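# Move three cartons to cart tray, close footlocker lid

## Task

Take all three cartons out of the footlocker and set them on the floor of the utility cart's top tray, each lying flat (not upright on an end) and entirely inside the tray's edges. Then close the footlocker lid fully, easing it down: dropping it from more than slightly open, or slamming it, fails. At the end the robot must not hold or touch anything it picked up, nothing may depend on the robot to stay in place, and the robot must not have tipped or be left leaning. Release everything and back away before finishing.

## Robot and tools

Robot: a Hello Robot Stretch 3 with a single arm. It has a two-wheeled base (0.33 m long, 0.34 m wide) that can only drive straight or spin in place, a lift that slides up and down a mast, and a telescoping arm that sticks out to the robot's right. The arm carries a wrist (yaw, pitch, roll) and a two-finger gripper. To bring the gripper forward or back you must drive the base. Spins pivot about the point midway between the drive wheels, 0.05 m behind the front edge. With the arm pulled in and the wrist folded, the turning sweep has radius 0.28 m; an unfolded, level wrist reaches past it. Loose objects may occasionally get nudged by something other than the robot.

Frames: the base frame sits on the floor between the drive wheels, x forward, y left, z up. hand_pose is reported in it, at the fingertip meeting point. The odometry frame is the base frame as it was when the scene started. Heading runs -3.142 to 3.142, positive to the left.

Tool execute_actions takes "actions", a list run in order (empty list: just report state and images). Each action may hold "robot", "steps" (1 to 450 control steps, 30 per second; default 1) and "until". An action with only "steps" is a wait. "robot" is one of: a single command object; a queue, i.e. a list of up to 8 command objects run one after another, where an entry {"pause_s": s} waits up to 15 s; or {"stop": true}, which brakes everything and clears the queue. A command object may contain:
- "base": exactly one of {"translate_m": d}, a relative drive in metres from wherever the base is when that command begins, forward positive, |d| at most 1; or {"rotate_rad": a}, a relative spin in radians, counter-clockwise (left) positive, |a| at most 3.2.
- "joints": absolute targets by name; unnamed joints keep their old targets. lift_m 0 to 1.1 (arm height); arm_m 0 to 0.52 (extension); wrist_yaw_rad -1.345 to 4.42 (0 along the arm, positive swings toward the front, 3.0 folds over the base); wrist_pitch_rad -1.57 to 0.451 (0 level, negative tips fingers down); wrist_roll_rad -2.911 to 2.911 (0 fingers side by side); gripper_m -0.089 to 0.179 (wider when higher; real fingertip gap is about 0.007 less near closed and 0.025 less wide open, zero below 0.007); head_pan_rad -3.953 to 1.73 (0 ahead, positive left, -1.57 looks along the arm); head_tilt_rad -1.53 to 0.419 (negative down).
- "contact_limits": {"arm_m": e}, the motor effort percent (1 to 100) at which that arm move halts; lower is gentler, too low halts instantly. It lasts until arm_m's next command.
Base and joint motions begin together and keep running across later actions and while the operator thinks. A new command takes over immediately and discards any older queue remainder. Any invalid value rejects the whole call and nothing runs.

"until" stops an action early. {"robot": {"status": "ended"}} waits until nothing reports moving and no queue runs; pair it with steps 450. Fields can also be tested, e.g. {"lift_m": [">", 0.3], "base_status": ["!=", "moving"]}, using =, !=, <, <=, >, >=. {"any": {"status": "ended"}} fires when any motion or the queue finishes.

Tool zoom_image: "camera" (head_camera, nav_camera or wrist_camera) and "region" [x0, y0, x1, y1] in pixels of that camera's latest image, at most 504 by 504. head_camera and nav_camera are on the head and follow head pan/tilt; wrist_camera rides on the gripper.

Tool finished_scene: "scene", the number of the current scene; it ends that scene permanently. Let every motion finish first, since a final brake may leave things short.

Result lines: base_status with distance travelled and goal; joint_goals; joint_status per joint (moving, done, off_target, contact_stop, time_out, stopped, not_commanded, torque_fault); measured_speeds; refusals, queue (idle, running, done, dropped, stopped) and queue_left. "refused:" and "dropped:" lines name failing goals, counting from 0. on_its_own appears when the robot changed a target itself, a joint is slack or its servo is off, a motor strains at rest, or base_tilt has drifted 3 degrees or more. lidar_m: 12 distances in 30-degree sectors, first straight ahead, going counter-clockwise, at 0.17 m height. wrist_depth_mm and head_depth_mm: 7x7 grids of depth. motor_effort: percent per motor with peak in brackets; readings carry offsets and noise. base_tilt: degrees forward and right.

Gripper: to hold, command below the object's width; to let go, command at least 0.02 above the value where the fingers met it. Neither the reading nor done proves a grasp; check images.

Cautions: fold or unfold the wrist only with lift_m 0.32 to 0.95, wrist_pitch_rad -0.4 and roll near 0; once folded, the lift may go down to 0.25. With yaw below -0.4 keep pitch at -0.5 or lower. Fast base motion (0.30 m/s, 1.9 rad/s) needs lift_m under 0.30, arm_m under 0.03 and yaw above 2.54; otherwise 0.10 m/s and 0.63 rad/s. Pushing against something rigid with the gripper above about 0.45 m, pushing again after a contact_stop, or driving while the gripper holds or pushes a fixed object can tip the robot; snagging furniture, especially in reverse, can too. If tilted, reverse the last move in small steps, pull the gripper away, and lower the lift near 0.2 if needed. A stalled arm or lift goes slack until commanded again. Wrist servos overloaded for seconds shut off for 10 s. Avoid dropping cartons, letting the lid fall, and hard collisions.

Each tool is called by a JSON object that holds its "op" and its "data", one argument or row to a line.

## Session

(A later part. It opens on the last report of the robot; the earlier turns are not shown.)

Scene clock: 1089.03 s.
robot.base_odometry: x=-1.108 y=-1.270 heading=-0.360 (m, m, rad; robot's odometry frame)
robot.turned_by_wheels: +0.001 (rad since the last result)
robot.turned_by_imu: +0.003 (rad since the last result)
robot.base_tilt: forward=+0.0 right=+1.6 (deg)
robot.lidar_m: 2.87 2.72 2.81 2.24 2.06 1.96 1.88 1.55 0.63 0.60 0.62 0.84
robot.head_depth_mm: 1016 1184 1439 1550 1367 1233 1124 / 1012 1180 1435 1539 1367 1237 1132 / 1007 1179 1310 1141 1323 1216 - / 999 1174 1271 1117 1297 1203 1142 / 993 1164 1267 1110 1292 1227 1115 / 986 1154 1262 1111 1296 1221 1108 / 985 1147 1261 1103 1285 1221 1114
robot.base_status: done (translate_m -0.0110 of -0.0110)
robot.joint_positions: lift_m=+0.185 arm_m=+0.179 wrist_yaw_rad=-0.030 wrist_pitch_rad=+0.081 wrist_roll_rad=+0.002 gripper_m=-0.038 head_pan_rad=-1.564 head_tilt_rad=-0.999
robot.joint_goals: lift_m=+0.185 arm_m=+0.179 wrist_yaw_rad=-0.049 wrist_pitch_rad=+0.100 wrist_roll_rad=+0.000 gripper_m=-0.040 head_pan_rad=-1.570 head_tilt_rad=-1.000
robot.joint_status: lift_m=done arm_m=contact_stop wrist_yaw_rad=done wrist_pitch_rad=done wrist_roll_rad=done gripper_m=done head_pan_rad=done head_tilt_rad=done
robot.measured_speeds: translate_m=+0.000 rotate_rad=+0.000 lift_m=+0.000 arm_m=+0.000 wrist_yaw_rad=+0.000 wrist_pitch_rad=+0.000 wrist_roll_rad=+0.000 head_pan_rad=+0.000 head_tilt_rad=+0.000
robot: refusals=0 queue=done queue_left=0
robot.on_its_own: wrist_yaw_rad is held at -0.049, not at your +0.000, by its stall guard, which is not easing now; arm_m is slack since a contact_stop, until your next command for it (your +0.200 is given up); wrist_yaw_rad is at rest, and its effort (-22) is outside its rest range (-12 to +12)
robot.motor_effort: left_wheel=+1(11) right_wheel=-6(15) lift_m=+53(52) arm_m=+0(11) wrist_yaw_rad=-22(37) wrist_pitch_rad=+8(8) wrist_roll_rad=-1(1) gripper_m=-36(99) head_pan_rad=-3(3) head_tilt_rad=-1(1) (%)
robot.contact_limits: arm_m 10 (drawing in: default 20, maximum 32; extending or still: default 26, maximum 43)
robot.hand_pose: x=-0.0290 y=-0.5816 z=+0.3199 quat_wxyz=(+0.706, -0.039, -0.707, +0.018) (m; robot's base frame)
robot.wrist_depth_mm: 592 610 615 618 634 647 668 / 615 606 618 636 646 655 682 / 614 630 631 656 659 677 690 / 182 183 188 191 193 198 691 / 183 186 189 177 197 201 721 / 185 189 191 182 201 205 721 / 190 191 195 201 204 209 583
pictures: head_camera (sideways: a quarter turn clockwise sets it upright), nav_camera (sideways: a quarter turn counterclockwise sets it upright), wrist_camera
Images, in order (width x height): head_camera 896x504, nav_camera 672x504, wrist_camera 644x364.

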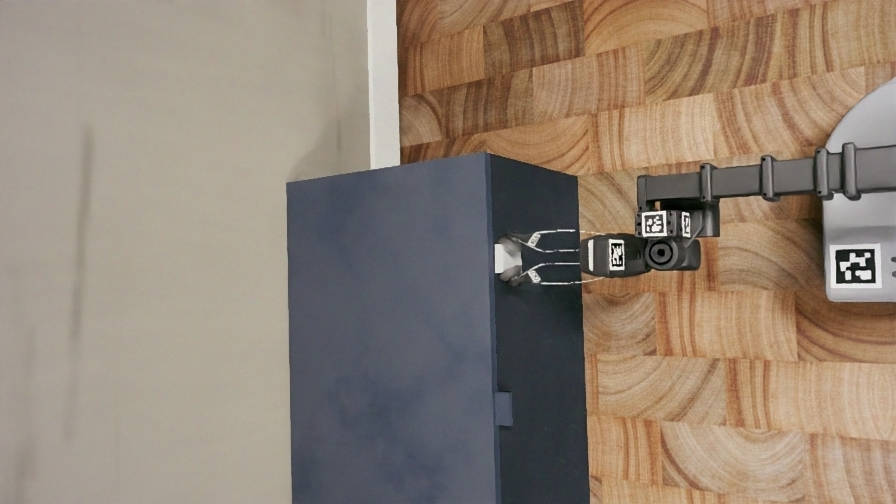

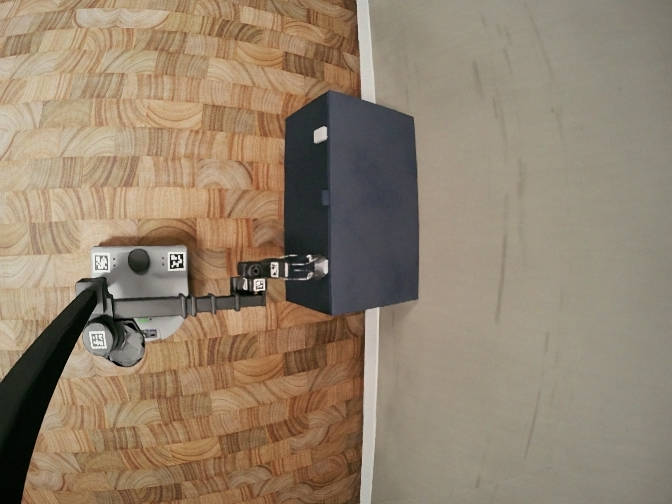

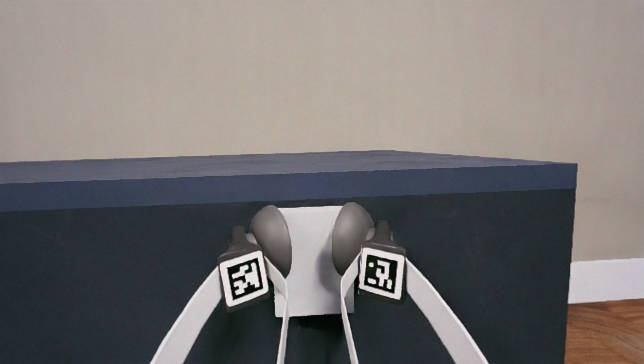

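{"op": "execute_actions", "data": {
  "actions": [
    {"robot":{"joints":{"wrist_roll_rad":0.25,"arm_m":0.182,"wrist_yaw_rad":-0.03}},"steps":30}
  ]
}}

{"op": "execute_actions", "data": {
  "actions": [
    {"robot":{"joints":{"wrist_roll_rad":0.0}},"steps":20},
    {"robot":{"joints":{"lift_m":0.16}},"steps":30}
  ]
}}

Scene clock: 1095.77 s.
robot.base_odometry: x=-1.108 y=-1.270 heading=-0.360 (m, m, rad; robot's odometry frame)
robot.turned_by_wheels: +0.000 (rad since the last result)
robot.turned_by_imu: +0.001 (rad since the last result)
robot.base_tilt: forward=+0.0 right=+1.6 (deg)
robot.lidar_m: 2.86 2.71 2.81 2.24 2.05 1.97 1.88 1.54 0.63 0.60 0.62 0.84
robot.head_depth_mm: 1017 1186 1445 1537 1372 1233 1118 / 1007 1186 1434 1538 1372 1231 1135 / 1002 1176 1306 1142 1321 1209 - / 999 1174 1278 1112 1282 1212 1144 / 993 1158 1272 1110 1298 1225 1112 / 990 1157 1263 1106 1294 1225 1108 / 988 1158 1263 1103 1286 1213 1103
robot.base_status: done (translate_m -0.0110 of -0.0110)
robot.joint_positions: lift_m=+0.185 arm_m=+0.181 wrist_yaw_rad=-0.026 wrist_pitch_rad=+0.087 wrist_roll_rad=+0.205 gripper_m=-0.006 head_pan_rad=-1.564 head_tilt_rad=-0.999
robot.joint_goals: lift_m=+0.185 arm_m=+0.182 wrist_yaw_rad=-0.030 wrist_pitch_rad=+0.100 wrist_roll_rad=+0.250 gripper_m=-0.007 head_pan_rad=-1.570 head_tilt_rad=-1.000
robot.joint_status: lift_m=done arm_m=done wrist_yaw_rad=done wrist_pitch_rad=done wrist_roll_rad=off_target gripper_m=done head_pan_rad=done head_tilt_rad=done
robot.measured_speeds: translate_m=+0.000 rotate_rad=+0.000 lift_m=+0.000 arm_m=+0.000 wrist_yaw_rad=+0.000 wrist_pitch_rad=+0.000 wrist_roll_rad=+0.000 head_pan_rad=+0.000 head_tilt_rad=+0.000
robot: refusals=0 queue=dropped queue_left=0
robot.on_its_own: gripper_m is held at -0.007, not at your -0.040, by its stall guard, which is still easing
robot.motor_effort: left_wheel=-1(1) right_wheel=-1(7) lift_m=+53(53) arm_m=+9(9) wrist_yaw_rad=-4(21) wrist_pitch_rad=+5(9) wrist_roll_rad=+15(18) gripper_m=-22(36) head_pan_rad=-3(3) head_tilt_rad=+0(0) (%)
robot.hand_pose: x=-0.0281 y=-0.5832 z=+0.3215 quat_wxyz=(+0.631, -0.037, -0.774, +0.025) (m; robot's base frame)
robot.wrist_depth_mm: 600 628 611 624 632 641 654 / 608 615 631 629 643 644 654 / 625 627 640 655 658 191 670 / 631 636 324 188 190 193 692 / 225 186 187 176 194 196 692 / 188 189 191 180 197 201 522 / 190 193 196 197 199 205 208
pictures: head_camera (sideways: a quarter turn clockwise sets it upright), nav_camera (sideways: a quarter turn counterclockwise sets it upright), wrist_camera
Images, in order (width x height): head_camera 896x504, nav_camera 672x504, wrist_camera 644x364.

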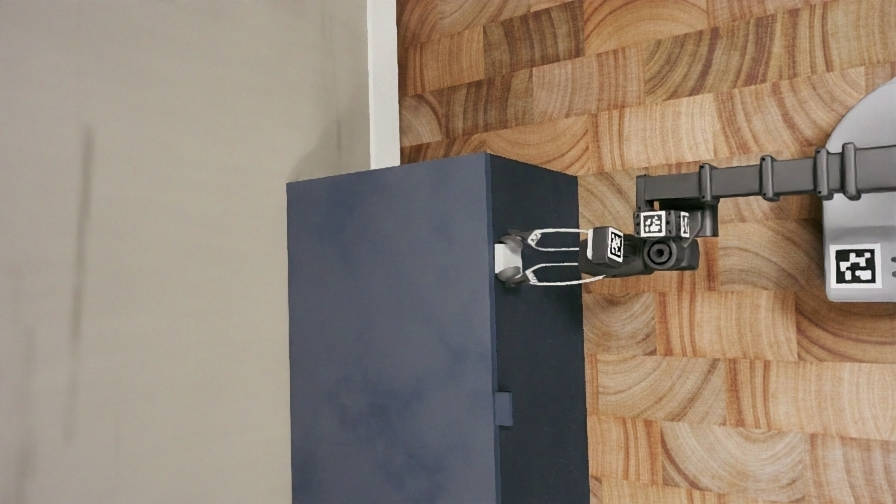

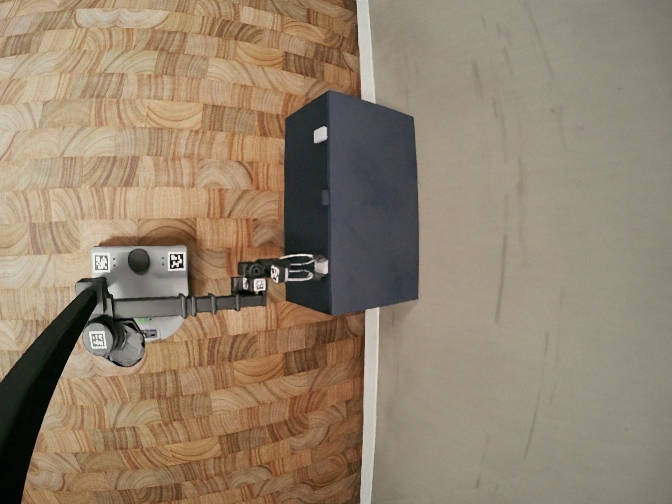

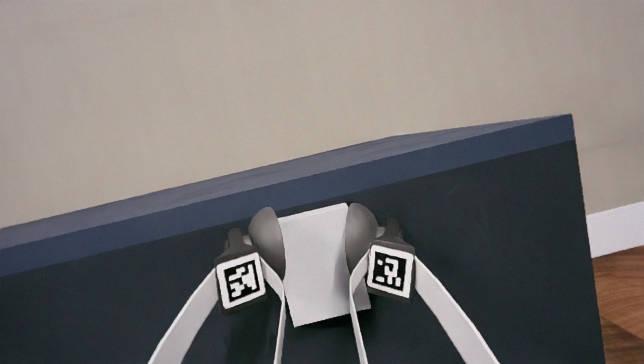

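Scene clock: 1097.43 s.
robot.base_odometry: x=-1.108 y=-1.270 heading=-0.360 (m, m, rad; robot's odometry frame)
robot.turned_by_wheels: +0.000 (rad since the last result)
robot.turned_by_imu: +0.000 (rad since the last result)
robot.base_tilt: forward=-0.1 right=+1.6 (deg)
robot.lidar_m: 2.87 2.72 2.81 2.24 2.05 1.96 1.88 1.55 0.63 0.60 0.62 0.84
robot.head_depth_mm: 1013 1195 1445 1549 1375 1230 1122 / 1009 1182 1417 1548 1364 1228 1133 / 1005 1180 1308 1137 1322 1209 - / 999 1173 1277 1112 1274 1201 1141 / 992 1159 1274 1115 1296 1223 1113 / 988 1156 1267 1109 1296 1226 1111 / 983 1147 1264 1105 1289 1215 1106
robot.base_status: done (translate_m -0.0110 of -0.0110)
robot.joint_positions: lift_m=+0.161 arm_m=+0.181 wrist_yaw_rad=-0.025 wrist_pitch_rad=+0.164 wrist_roll_rad=+0.015 gripper_m=-0.003 head_pan_rad=-1.564 head_tilt_rad=-0.999
robot.joint_goals: lift_m=+0.160 arm_m=+0.182 wrist_yaw_rad=-0.030 wrist_pitch_rad=+0.100 wrist_roll_rad=+0.000 gripper_m=-0.004 head_pan_rad=-1.570 head_tilt_rad=-1.000
robot.joint_status: lift_m=done arm_m=done wrist_yaw_rad=done wrist_pitch_rad=done wrist_roll_rad=done gripper_m=done head_pan_rad=done head_tilt_rad=done
robot.measured_speeds: translate_m=+0.000 rotate_rad=+0.000 lift_m=+0.000 arm_m=+0.000 wrist_yaw_rad=+0.000 wrist_pitch_rad=+0.000 wrist_roll_rad=+0.000 head_pan_rad=+0.000 head_tilt_rad=+0.000
robot: refusals=0 queue=done queue_left=0
robot.on_its_own: gripper_m is held at -0.004, not at your -0.040, by its stall guard, which is not easing now; wrist_pitch_rad is at rest, and its effort (-26) is outside its rest range (-20 to +32)
robot.motor_effort: left_wheel=-1(1) right_wheel=-1(2) lift_m=+18(52) arm_m=+7(9) wrist_yaw_rad=-6(7) wrist_pitch_rad=-26(27) wrist_roll_rad=-5(14) gripper_m=-19(22) head_pan_rad=-3(3) head_tilt_rad=-1(1) (%)
robot.hand_pose: x=-0.0277 y=-0.5828 z=+0.3175 quat_wxyz=(+0.701, -0.066, -0.709, +0.050) (m; robot's base frame)
robot.wrist_depth_mm: 614 625 638 659 658 663 689 / 619 636 646 644 644 660 684 / 623 638 643 653 668 682 692 / 627 287 188 192 194 197 716 / 184 184 188 177 196 198 699 / 183 186 189 175 194 198 693 / 185 186 190 193 196 198 602
pictures: head_camera (sideways: a quarter turn clockwise sets it upright), nav_camera (sideways: a quarter turn counterclockwise sets it upright), wrist_camera
Images, in order (width x height): head_camera 896x504, nav_camera 672x504, wrist_camera 644x364.

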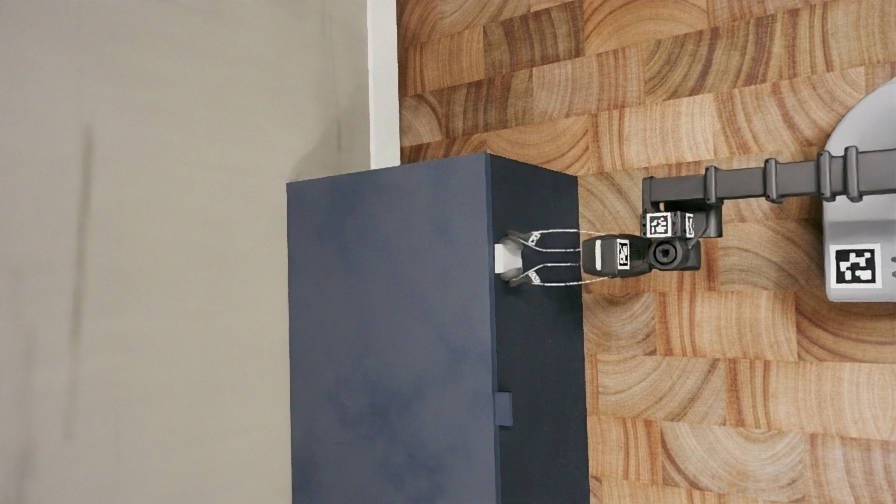

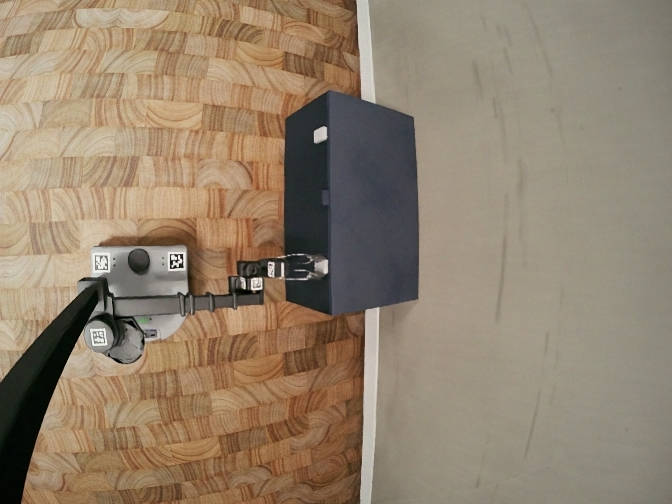

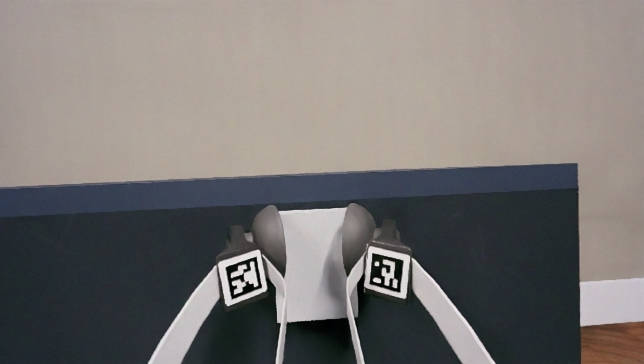

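{"op": "execute_actions", "data": {
  "actions": [
    {"robot":{"joints":{"lift_m":0.183,"gripper_m":-0.03}},"steps":30},
    {"robot":{"joints":{"arm_m":0.165}},"steps":30,"until":{"robot":{"status":"ended"}}}
  ]
}}

Scene clock: 1109.33 s.
robot.base_odometry: x=-1.108 y=-1.270 heading=-0.360 (m, m, rad; robot's odometry frame)
robot.turned_by_wheels: +0.000 (rad since the last result)
robot.turned_by_imu: +0.001 (rad since the last result)
robot.base_tilt: forward=+0.0 right=+1.6 (deg)
robot.lidar_m: 2.87 2.71 2.81 2.24 2.05 1.96 1.88 1.54 0.63 0.60 0.62 0.84
robot.head_depth_mm: 1010 1186 1436 1545 1369 1240 1121 / 1008 1191 1429 1541 1367 1235 1133 / 1003 1180 1308 1137 1323 1229 - / 998 1173 1274 1112 1298 1197 1137 / 995 1163 1270 1105 1299 1222 1110 / 988 1153 1267 1108 1289 1226 1110 / 983 1148 1267 1108 1291 1218 1114
robot.base_status: done (translate_m -0.0110 of -0.0110)
robot.joint_positions: lift_m=+0.183 arm_m=+0.165 wrist_yaw_rad=-0.027 wrist_pitch_rad=+0.083 wrist_roll_rad=+0.005 gripper_m=-0.026 head_pan_rad=-1.564 head_tilt_rad=-0.999
robot.joint_goals: lift_m=+0.183 arm_m=+0.165 wrist_yaw_rad=-0.030 wrist_pitch_rad=+0.100 wrist_roll_rad=+0.000 gripper_m=-0.026 head_pan_rad=-1.570 head_tilt_rad=-1.000
robot.joint_status: lift_m=done arm_m=done wrist_yaw_rad=done wrist_pitch_rad=done wrist_roll_rad=done gripper_m=done head_pan_rad=done head_tilt_rad=done
robot.measured_speeds: translate_m=+0.000 rotate_rad=+0.000 lift_m=+0.000 arm_m=+0.000 wrist_yaw_rad=+0.000 wrist_pitch_rad=+0.000 wrist_roll_rad=+0.000 head_pan_rad=+0.000 head_tilt_rad=+0.000
robot: refusals=0 queue=done queue_left=0
robot.motor_effort: left_wheel=-1(5) right_wheel=+1(19) lift_m=+52(51) arm_m=-3(8) wrist_yaw_rad=-3(27) wrist_pitch_rad=+7(27) wrist_roll_rad=-2(5) gripper_m=-12(99) head_pan_rad=-3(3) head_tilt_rad=+0(0) (%)
robot.hand_pose: x=-0.0285 y=-0.5676 z=+0.3185 quat_wxyz=(+0.705, -0.039, -0.708, +0.019) (m; robot's base frame)
robot.wrist_depth_mm: 596 615 628 641 660 664 678 / 624 607 641 628 666 689 695 / 626 620 639 665 669 677 686 / 193 197 201 203 209 211 722 / 197 198 203 - 211 215 730 / 200 203 207 - 217 219 718 / 204 206 212 215 220 224 572
pictures: head_camera (sideways: a quarter turn clockwise sets it upright), nav_camera (sideways: a quarter turn counterclockwise sets it upright), wrist_camera
Images, in order (width x height): head_camera 896x504, nav_camera 672x504, wrist_camera 644x364.

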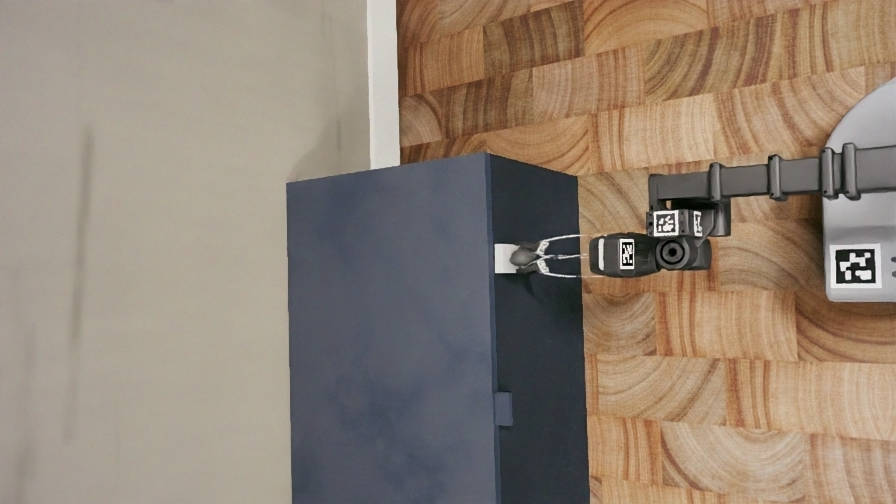

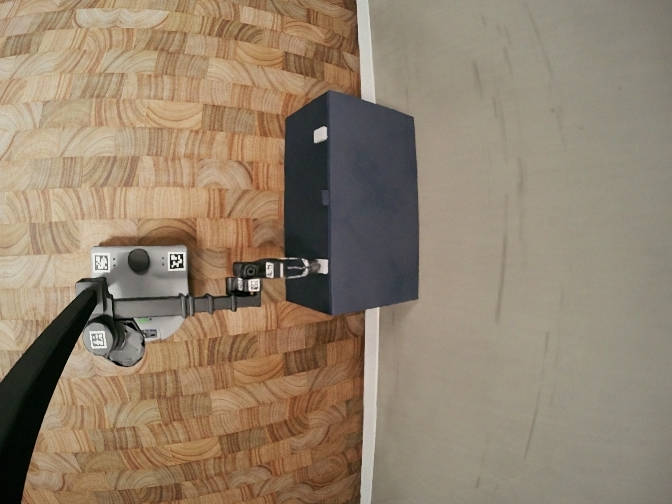

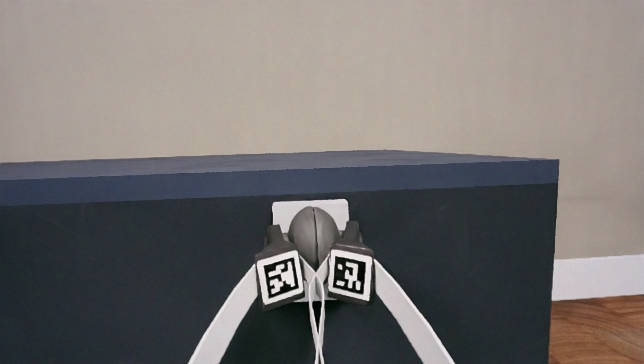

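{"op": "execute_actions", "data": {
  "actions": [
    {"robot":[{"joints":{"arm_m":0.15,"gripper_m":-0.01}},{"base":{"translate_m":0.13},"joints":{"lift_m":0.156,"wrist_pitch_rad":0.3,"wrist_yaw_rad":0.0}},{"joints":{"arm_m":0.192},"contact_limits":{"arm_m":30}}],"steps":450,"until":{"robot":{"status":"ended"}}}
  ]
}}

Scene clock: 1128.27 s.
robot.base_odometry: x=-0.986 y=-1.316 heading=-0.360 (m, m, rad; robot's odometry frame)
robot.turned_by_wheels: +0.000 (rad since the last result)
robot.turned_by_imu: +0.001 (rad since the last result)
robot.base_tilt: forward=+0.0 right=+1.6 (deg)
robot.lidar_m: 2.74 2.61 2.79 2.69 2.23 2.09 2.01 1.54 0.63 0.60 0.62 1.47
robot.head_depth_mm: 1009 1190 1445 1556 1379 1232 1117 / 1006 1184 1307 1124 1332 1236 1135 / 1000 1170 1269 1110 1307 1207 - / 997 1170 1275 1107 1269 1211 1141 / 991 1166 1273 1102 1295 1221 1112 / 988 1155 1266 1101 1293 1225 1107 / 979 1145 1264 1100 1280 1221 1111
robot.base_status: done (translate_m +0.1300 of +0.1300)
robot.joint_positions: lift_m=+0.156 arm_m=+0.190 wrist_yaw_rad=+0.006 wrist_pitch_rad=+0.311 wrist_roll_rad=+0.005 gripper_m=-0.010 head_pan_rad=-1.564 head_tilt_rad=-0.999
robot.joint_goals: lift_m=+0.156 arm_m=+0.192 wrist_yaw_rad=+0.000 wrist_pitch_rad=+0.300 wrist_roll_rad=+0.000 gripper_m=-0.010 head_pan_rad=-1.570 head_tilt_rad=-1.000
robot.joint_status: lift_m=done arm_m=done wrist_yaw_rad=done wrist_pitch_rad=done wrist_roll_rad=done gripper_m=done head_pan_rad=done head_tilt_rad=done
robot.measured_speeds: translate_m=+0.000 rotate_rad=+0.000 lift_m=+0.000 arm_m=+0.000 wrist_yaw_rad=+0.000 wrist_pitch_rad=+0.000 wrist_roll_rad=+0.000 head_pan_rad=+0.000 head_tilt_rad=+0.000
robot: refusals=0 queue=done queue_left=0
robot.on_its_own: arm_m is at rest, and its effort (+21) is outside its rest range (-14 to +14)
robot.motor_effort: left_wheel=-4(2) right_wheel=+4(5) lift_m=+33(53) arm_m=+21(23) wrist_yaw_rad=-8(12) wrist_pitch_rad=-5(11) wrist_roll_rad=-2(2) gripper_m=-6(53) head_pan_rad=-3(3) head_tilt_rad=+0(0) (%)
robot.contact_limits: arm_m 30 (drawing in: default 20, maximum 32; extending or still: default 26, maximum 43)
robot.hand_pose: x=-0.0199 y=-0.5860 z=+0.3504 quat_wxyz=(+0.697, -0.107, -0.701, +0.112) (m; robot's base frame)
robot.wrist_depth_mm: 687 689 684 696 715 724 704 / 677 664 694 678 687 681 704 / 657 677 664 675 677 667 689 / 643 660 657 649 661 672 684 / 405 184 185 - 187 188 190 / 179 179 181 - 184 183 171 / 176 177 178 179 180 179 169
pictures: head_camera (sideways: a quarter turn clockwise sets it upright), nav_camera (sideways: a quarter turn counterclockwise sets it upright), wrist_camera
Images, in order (width x height): head_camera 896x504, nav_camera 672x504, wrist_camera 644x364.

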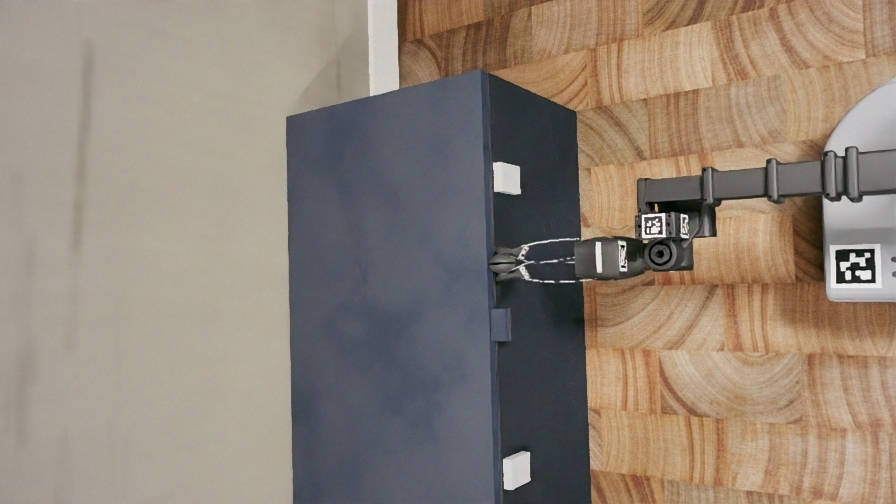

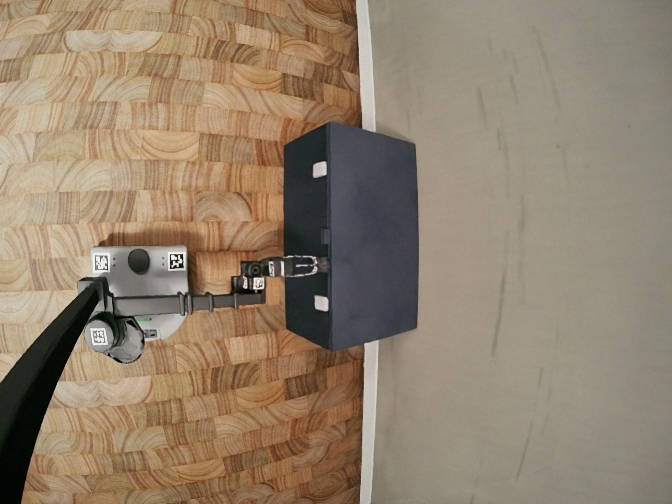

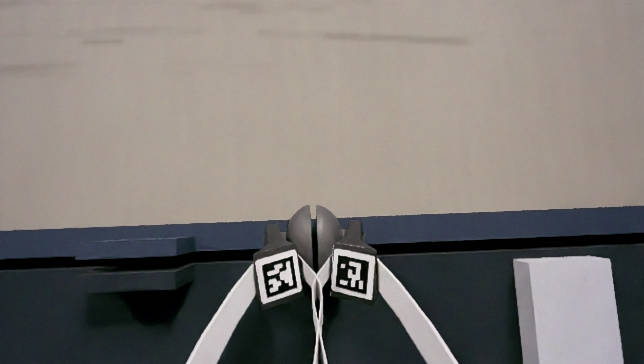

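{"op": "execute_actions", "data": {
  "actions": [
    {"robot":{"joints":{"lift_m":0.19,"arm_m":0.193},"contact_limits":{"arm_m":30}},"steps":60,"until":{"robot":{"status":"ended"}}}
  ]
}}

Scene clock: 1135.37 s.
robot.base_odometry: x=-0.986 y=-1.316 heading=-0.360 (m, m, rad; robot's odometry frame)
robot.turned_by_wheels: +0.000 (rad since the last result)
robot.turned_by_imu: +0.001 (rad since the last result)
robot.base_tilt: forward=+0.0 right=+1.6 (deg)
robot.lidar_m: 2.74 2.61 2.78 2.70 2.24 2.10 2.01 1.54 0.63 0.60 0.62 1.48
robot.head_depth_mm: 1016 1191 1433 1546 1375 1236 1123 / 1010 1178 1310 1103 1328 1234 1133 / 998 1172 1267 1110 1302 1220 - / 997 1165 1262 1099 1261 1211 1146 / 991 1162 1261 1087 1298 1218 1111 / 983 1155 1256 1089 1294 1221 1112 / 982 1145 1252 1070 1285 1219 1110
robot.base_status: done (translate_m +0.1300 of +0.1300)
robot.joint_positions: lift_m=+0.189 arm_m=+0.191 wrist_yaw_rad=+0.006 wrist_pitch_rad=+0.314 wrist_roll_rad=+0.005 gripper_m=-0.010 head_pan_rad=-1.564 head_tilt_rad=-0.999
robot.joint_goals: lift_m=+0.190 arm_m=+0.193 wrist_yaw_rad=+0.000 wrist_pitch_rad=+0.300 wrist_roll_rad=+0.000 gripper_m=-0.010 head_pan_rad=-1.570 head_tilt_rad=-1.000
robot.joint_status: lift_m=done arm_m=done wrist_yaw_rad=done wrist_pitch_rad=done wrist_roll_rad=done gripper_m=done head_pan_rad=done head_tilt_rad=done
robot.measured_speeds: translate_m=+0.000 rotate_rad=+0.000 lift_m=+0.000 arm_m=+0.000 wrist_yaw_rad=+0.000 wrist_pitch_rad=+0.000 wrist_roll_rad=+0.000 head_pan_rad=+0.000 head_tilt_rad=+0.000
robot: refusals=0 queue=done queue_left=0
robot.on_its_own: arm_m is at rest, and its effort (+16) is outside its rest range (-14 to +14)
robot.motor_effort: left_wheel=-3(4) right_wheel=+3(5) lift_m=+56(55) arm_m=+16(24) wrist_yaw_rad=-7(7) wrist_pitch_rad=-6(10) wrist_roll_rad=-2(2) gripper_m=-6(7) head_pan_rad=-3(3) head_tilt_rad=+0(1) (%)
robot.contact_limits: arm_m 30 (drawing in: default 20, maximum 32; extending or still: default 26, maximum 43)
robot.hand_pose: x=-0.0199 y=-0.5874 z=+0.3845 quat_wxyz=(+0.696, -0.108, -0.700, +0.113) (m; robot's base frame)
robot.wrist_depth_mm: 683 701 704 685 713 699 722 / 662 691 683 688 694 693 676 / 648 675 684 684 676 659 695 / 642 654 648 658 668 674 653 / 410 291 186 - 316 190 191 / 611 604 602 - 607 508 333 / 179 164 177 178 178 179 167
pictures: head_camera (sideways: a quarter turn clockwise sets it upright), nav_camera (sideways: a quarter turn counterclockwise sets it upright), wrist_camera
Images, in order (width x height): head_camera 896x504, nav_camera 672x504, wrist_camera 644x364.

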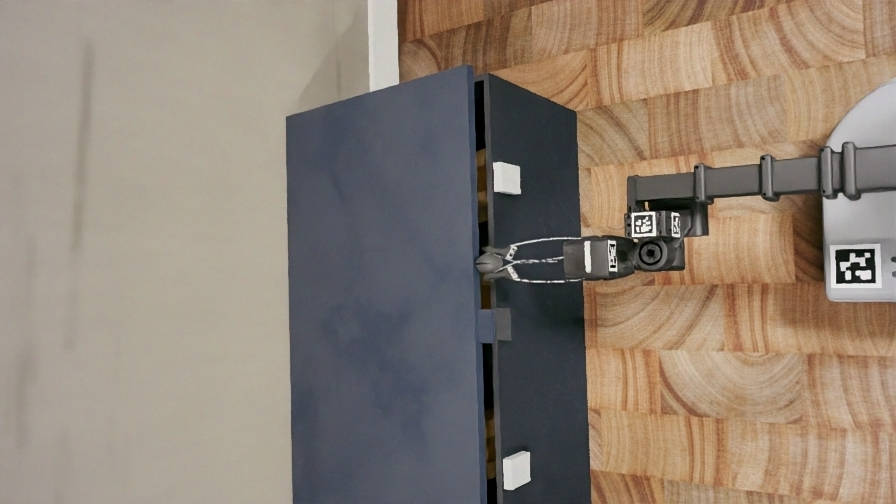

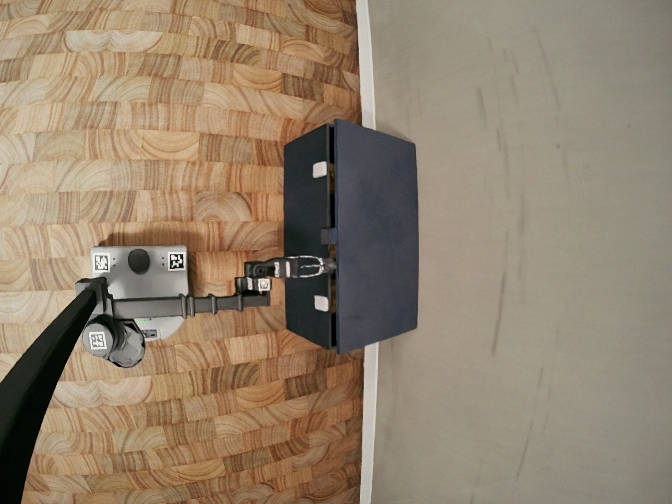

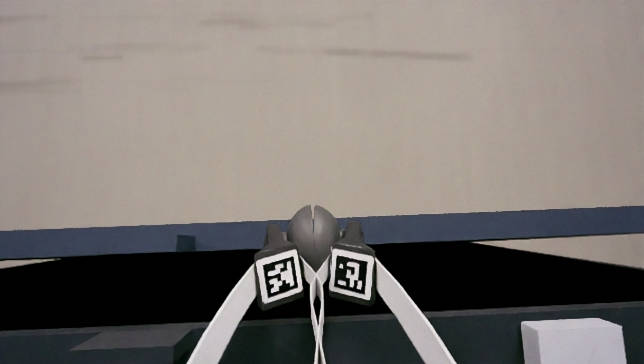

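{"op": "execute_actions", "data": {
  "actions": [
    {"robot":{"joints":{"lift_m":0.152,"arm_m":0.192},"contact_limits":{"arm_m":30}},"steps":60,"until":{"robot":{"status":"ended"}}},
    {"robot":[{"joints":{"arm_m":0.188}},{"joints":{"arm_m":0.15}},{"joints":{"wrist_roll_rad":1.57,"gripper_m":0.035,"wrist_pitch_rad":0.02,"lift_m":0.225}}],"steps":200,"until":{"robot":{"status":"ended"}}}
  ]
}}

Scene clock: 1235.83 s.
robot.base_odometry: x=-0.986 y=-1.316 heading=-0.360 (m, m, rad; robot's odometry frame)
robot.turned_by_wheels: +0.000 (rad since the last result)
robot.turned_by_imu: +0.002 (rad since the last result)
robot.base_tilt: forward=+0.0 right=+1.7 (deg)
robot.lidar_m: 2.74 2.61 2.79 2.69 2.24 2.10 2.00 1.54 0.63 0.60 0.62 1.47
robot.head_depth_mm: 1014 1191 1440 1548 1375 1233 1117 / 1009 1179 1305 1131 1325 1231 1140 / 1003 1173 1279 1119 1304 1229 - / 998 1166 1276 1116 1303 1203 1142 / 991 1164 1273 1114 1296 1219 1112 / 985 1152 1265 1106 1292 1227 1103 / 980 1142 1265 1101 1283 1218 1111
robot.base_status: done (translate_m +0.1300 of +0.1300)
robot.joint_positions: lift_m=+0.225 arm_m=+0.150 wrist_yaw_rad=+0.002 wrist_pitch_rad=+0.003 wrist_roll_rad=+1.567 gripper_m=+0.035 head_pan_rad=-1.564 head_tilt_rad=-0.999
robot.joint_goals: lift_m=+0.225 arm_m=+0.150 wrist_yaw_rad=+0.000 wrist_pitch_rad=+0.020 wrist_roll_rad=+1.570 gripper_m=+0.035 head_pan_rad=-1.570 head_tilt_rad=-1.000
robot.joint_status: lift_m=done arm_m=done wrist_yaw_rad=done wrist_pitch_rad=done wrist_roll_rad=done gripper_m=done head_pan_rad=done head_tilt_rad=done
robot.measured_speeds: translate_m=+0.000 rotate_rad=+0.000 lift_m=+0.000 arm_m=+0.000 wrist_yaw_rad=+0.000 wrist_pitch_rad=+0.000 wrist_roll_rad=+0.000 head_pan_rad=+0.000 head_tilt_rad=+0.000
robot: refusals=0 queue=done queue_left=0
robot.motor_effort: left_wheel=-1(3) right_wheel=-1(3) lift_m=+53(51) arm_m=-3(14) wrist_yaw_rad=-3(8) wrist_pitch_rad=+7(11) wrist_roll_rad=+1(1) gripper_m=+1(79) head_pan_rad=-3(3) head_tilt_rad=-1(0) (%)
robot.hand_pose: x=-0.0208 y=-0.5516 z=+0.3396 quat_wxyz=(+0.002, +0.001, -1.000, +0.001) (m; robot's base frame)
robot.wrist_depth_mm: 614 621 612 195 197 201 203 / 635 640 641 202 205 205 210 / 631 659 670 207 209 213 217 / 662 672 688 215 218 221 223 / 697 696 704 221 225 227 230 / 701 732 734 231 233 234 237 / 728 731 739 239 242 243 248
pictures: head_camera (sideways: a quarter turn clockwise sets it upright), nav_camera (sideways: a quarter turn counterclockwise sets it upright), wrist_camera
Images, in order (width x height): head_camera 896x504, nav_camera 672x504, wrist_camera 644x364.

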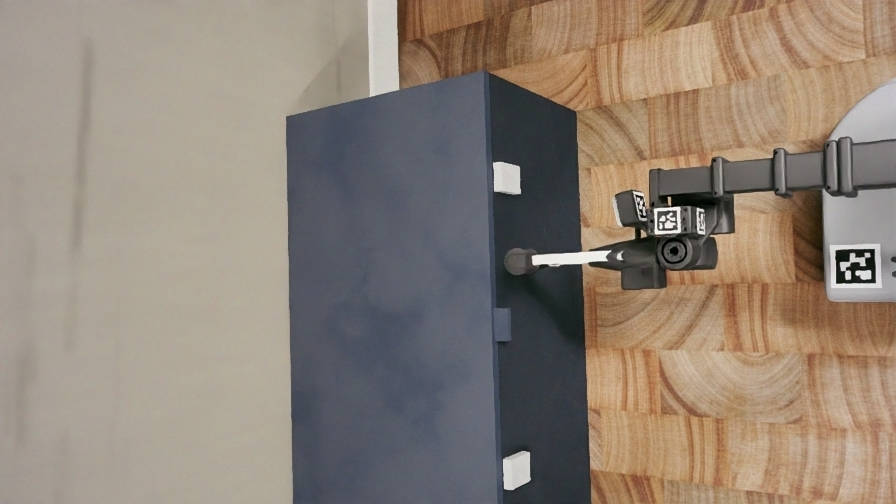

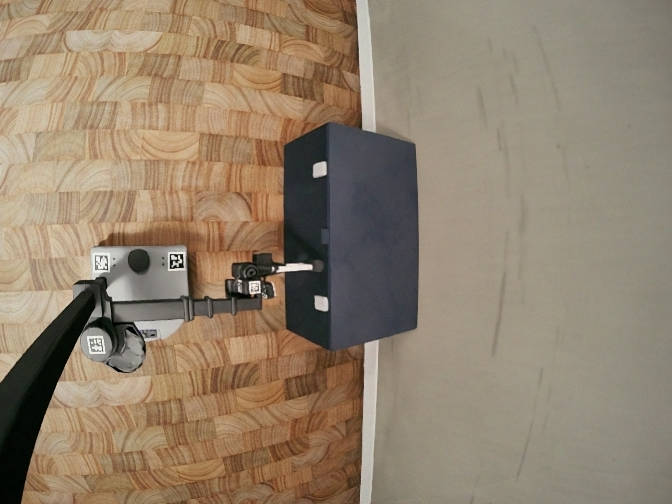

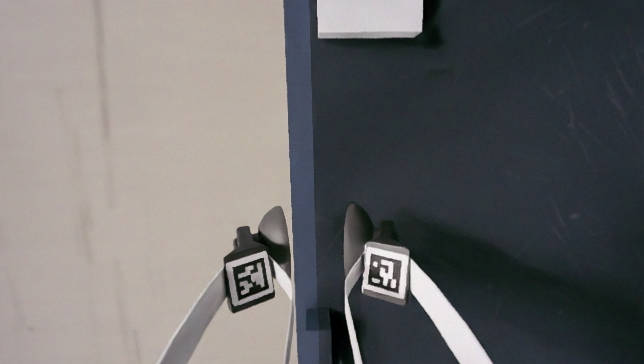

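{"op": "execute_actions", "data": {
  "actions": [
    {"robot":[{"joints":{"wrist_pitch_rad":-0.08,"lift_m":0.243}},{"joints":{"arm_m":0.188},"contact_limits":{"arm_m":30}}],"steps":200,"until":{"robot":{"status":"ended"}}}
  ]
}}

Scene clock: 1259.27 s.
robot.base_odometry: x=-0.986 y=-1.316 heading=-0.360 (m, m, rad; robot's odometry frame)
robot.turned_by_wheels: +0.000 (rad since the last result)
robot.turned_by_imu: +0.001 (rad since the last result)
robot.base_tilt: forward=+0.0 right=+1.6 (deg)
robot.lidar_m: 2.74 2.60 2.79 2.69 2.24 2.09 2.01 1.54 0.63 0.60 0.62 1.47
robot.head_depth_mm: 1012 1189 1435 1556 1371 1244 1121 / 1009 1177 1313 1127 1326 1229 1135 / 1000 1175 1274 1119 1290 1219 - / 996 1164 1274 1118 1250 1205 1143 / 991 1162 1280 1112 1297 1230 1108 / 987 1157 1272 1106 1291 1220 1106 / 984 1146 1263 1106 1278 1212 1106
robot.base_status: done (translate_m +0.1300 of +0.1300)
robot.joint_positions: lift_m=+0.243 arm_m=+0.187 wrist_yaw_rad=+0.001 wrist_pitch_rad=-0.089 wrist_roll_rad=+1.567 gripper_m=+0.035 head_pan_rad=-1.564 head_tilt_rad=-0.999
robot.joint_goals: lift_m=+0.243 arm_m=+0.188 wrist_yaw_rad=+0.000 wrist_pitch_rad=-0.080 wrist_roll_rad=+1.570 gripper_m=+0.035 head_pan_rad=-1.570 head_tilt_rad=-1.000
robot.joint_status: lift_m=done arm_m=done wrist_yaw_rad=done wrist_pitch_rad=done wrist_roll_rad=done gripper_m=done head_pan_rad=done head_tilt_rad=done
robot.measured_speeds: translate_m=+0.000 rotate_rad=+0.000 lift_m=+0.000 arm_m=+0.000 wrist_yaw_rad=+0.000 wrist_pitch_rad=+0.000 wrist_roll_rad=+0.000 head_pan_rad=+0.000 head_tilt_rad=+0.000
robot: refusals=0 queue=done queue_left=0
robot.motor_effort: left_wheel=-3(3) right_wheel=+2(2) lift_m=+49(57) arm_m=+12(11) wrist_yaw_rad=-1(2) wrist_pitch_rad=+3(8) wrist_roll_rad=+1(1) gripper_m=-2(1) head_pan_rad=-3(3) head_tilt_rad=+0(2) (%)
robot.contact_limits: arm_m 30 (drawing in: default 20, maximum 32; extending or still: default 26, maximum 43)
robot.hand_pose: x=-0.0211 y=-0.5848 z=+0.3345 quat_wxyz=(+0.002, +0.001, -0.999, -0.045) (m; robot's base frame)
robot.wrist_depth_mm: 544 562 580 166 172 179 187 / 551 575 600 171 177 184 194 / 576 590 622 176 185 191 199 / 585 617 628 182 191 196 207 / 596 627 661 187 197 204 216 / 628 659 664 195 202 211 222 / 652 661 691 200 209 222 230
pictures: head_camera (sideways: a quarter turn clockwise sets it upright), nav_camera (sideways: a quarter turn counterclockwise sets it upright), wrist_camera
Images, in order (width x height): head_camera 896x504, nav_camera 672x504, wrist_camera 644x364.

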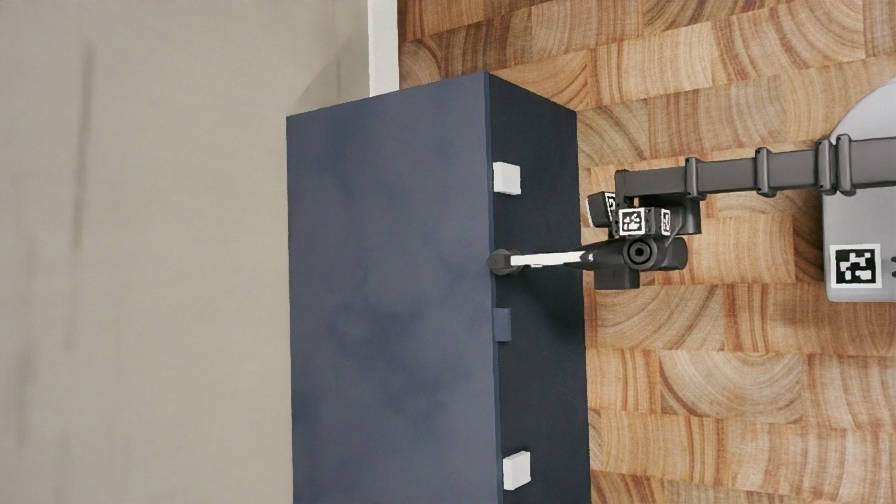

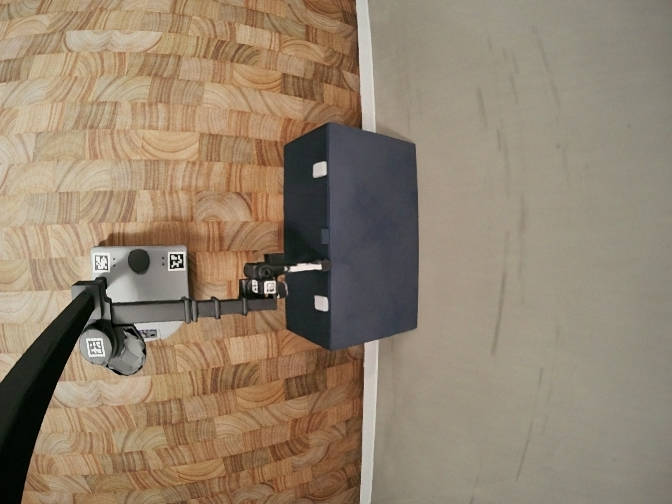

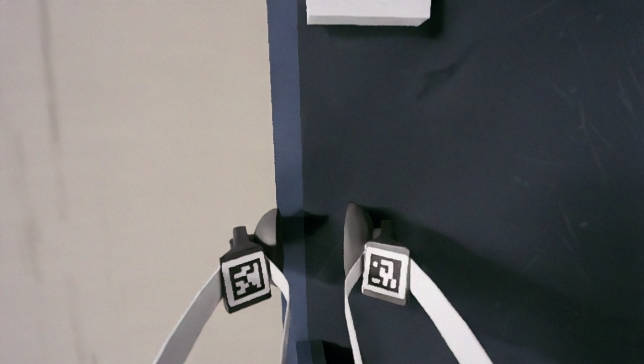

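{"op": "execute_actions", "data": {
  "actions": [
    {"robot":[{"joints":{"arm_m":0.17}},{"joints":{"lift_m":0.231}},{"joints":{"arm_m":0.188},"contact_limits":{"arm_m":30}}],"steps":200,"until":{"robot":{"status":"ended"}}},
    {"robot":{"joints":{"lift_m":0.25}},"steps":60,"until":{"robot":{"status":"ended"}}}
  ]
}}

Scene clock: 1267.40 s.
robot.base_odometry: x=-0.986 y=-1.316 heading=-0.360 (m, m, rad; robot's odometry frame)
robot.turned_by_wheels: +0.000 (rad since the last result)
robot.turned_by_imu: +0.001 (rad since the last result)
robot.base_tilt: forward=+0.0 right=+1.7 (deg)
robot.lidar_m: 2.75 2.61 2.79 2.69 2.23 2.10 2.01 1.54 0.63 0.60 0.62 1.48
robot.head_depth_mm: 1012 1188 1440 1548 1372 1234 1119 / 1006 1183 1315 1123 1324 1230 1133 / 997 1175 1279 1116 1288 1208 - / 996 1166 1279 1117 1258 1209 1149 / 990 1158 1275 1113 1295 1232 1118 / 988 1157 1269 1112 1296 1218 1109 / 981 1144 1265 1111 1278 1216 1108
robot.base_status: done (translate_m +0.1300 of +0.1300)
robot.joint_positions: lift_m=+0.250 arm_m=+0.187 wrist_yaw_rad=+0.000 wrist_pitch_rad=-0.129 wrist_roll_rad=+1.568 gripper_m=+0.035 head_pan_rad=-1.564 head_tilt_rad=-0.999
robot.joint_goals: lift_m=+0.250 arm_m=+0.188 wrist_yaw_rad=+0.000 wrist_pitch_rad=-0.080 wrist_roll_rad=+1.570 gripper_m=+0.035 head_pan_rad=-1.570 head_tilt_rad=-1.000
robot.joint_status: lift_m=done arm_m=done wrist_yaw_rad=done wrist_pitch_rad=done wrist_roll_rad=done gripper_m=done head_pan_rad=done head_tilt_rad=done
robot.measured_speeds: translate_m=+0.000 rotate_rad=+0.000 lift_m=+0.000 arm_m=+0.000 wrist_yaw_rad=+0.000 wrist_pitch_rad=+0.000 wrist_roll_rad=+0.000 head_pan_rad=+0.000 head_tilt_rad=+0.000
robot: refusals=0 queue=done queue_left=0
robot.motor_effort: left_wheel=-3(3) right_wheel=+2(3) lift_m=+54(56) arm_m=+7(15) wrist_yaw_rad=+0(2) wrist_pitch_rad=+20(20) wrist_roll_rad=+1(1) gripper_m=+4(5) head_pan_rad=-3(3) head_tilt_rad=-2(1) (%)
robot.contact_limits: arm_m 30 (drawing in: default 20, maximum 32; extending or still: default 26, maximum 43)
robot.hand_pose: x=-0.0214 y=-0.5832 z=+0.3311 quat_wxyz=(+0.002, +0.000, -0.998, -0.065) (m; robot's base frame)
robot.wrist_depth_mm: 540 565 586 167 178 187 197 / 550 566 588 173 182 191 206 / 556 592 606 179 188 199 211 / 584 595 628 183 195 206 219 / 593 615 646 188 203 212 227 / 609 634 663 196 209 219 237 / 636 653 700 201 212 231 245
pictures: head_camera (sideways: a quarter turn clockwise sets it upright), nav_camera (sideways: a quarter turn counterclockwise sets it upright), wrist_camera
Images, in order (width x height): head_camera 896x504, nav_camera 672x504, wrist_camera 644x364.

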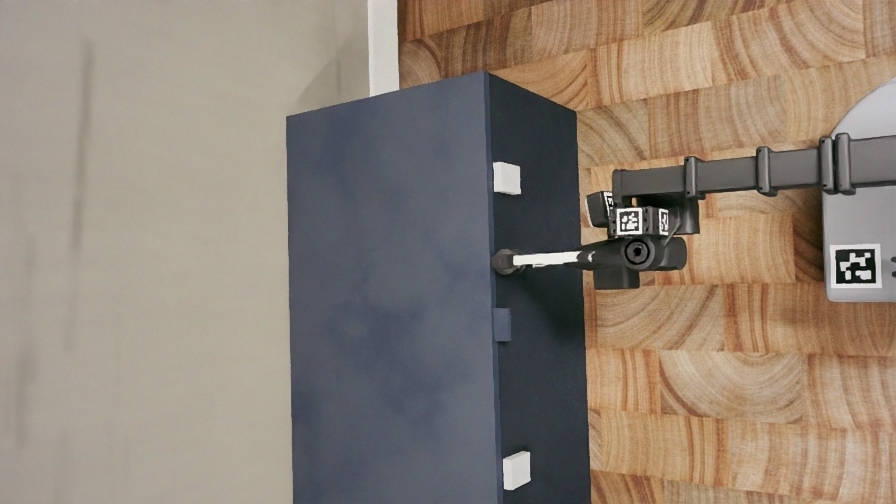

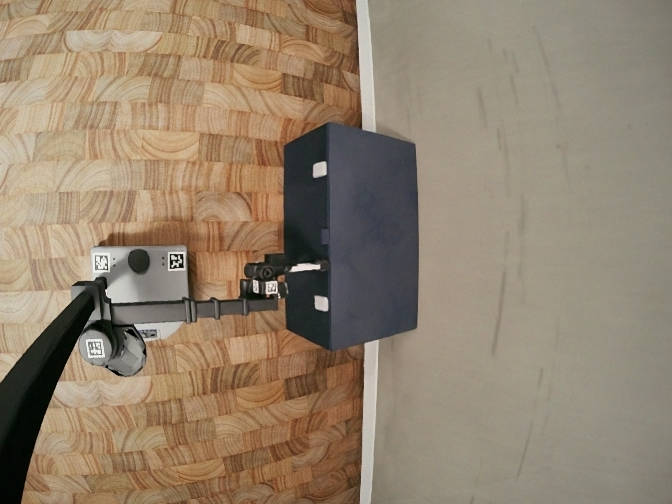

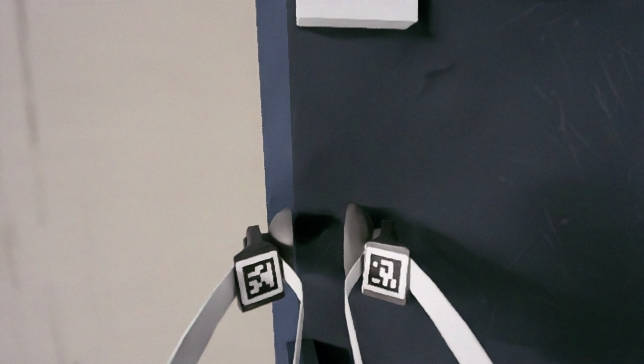

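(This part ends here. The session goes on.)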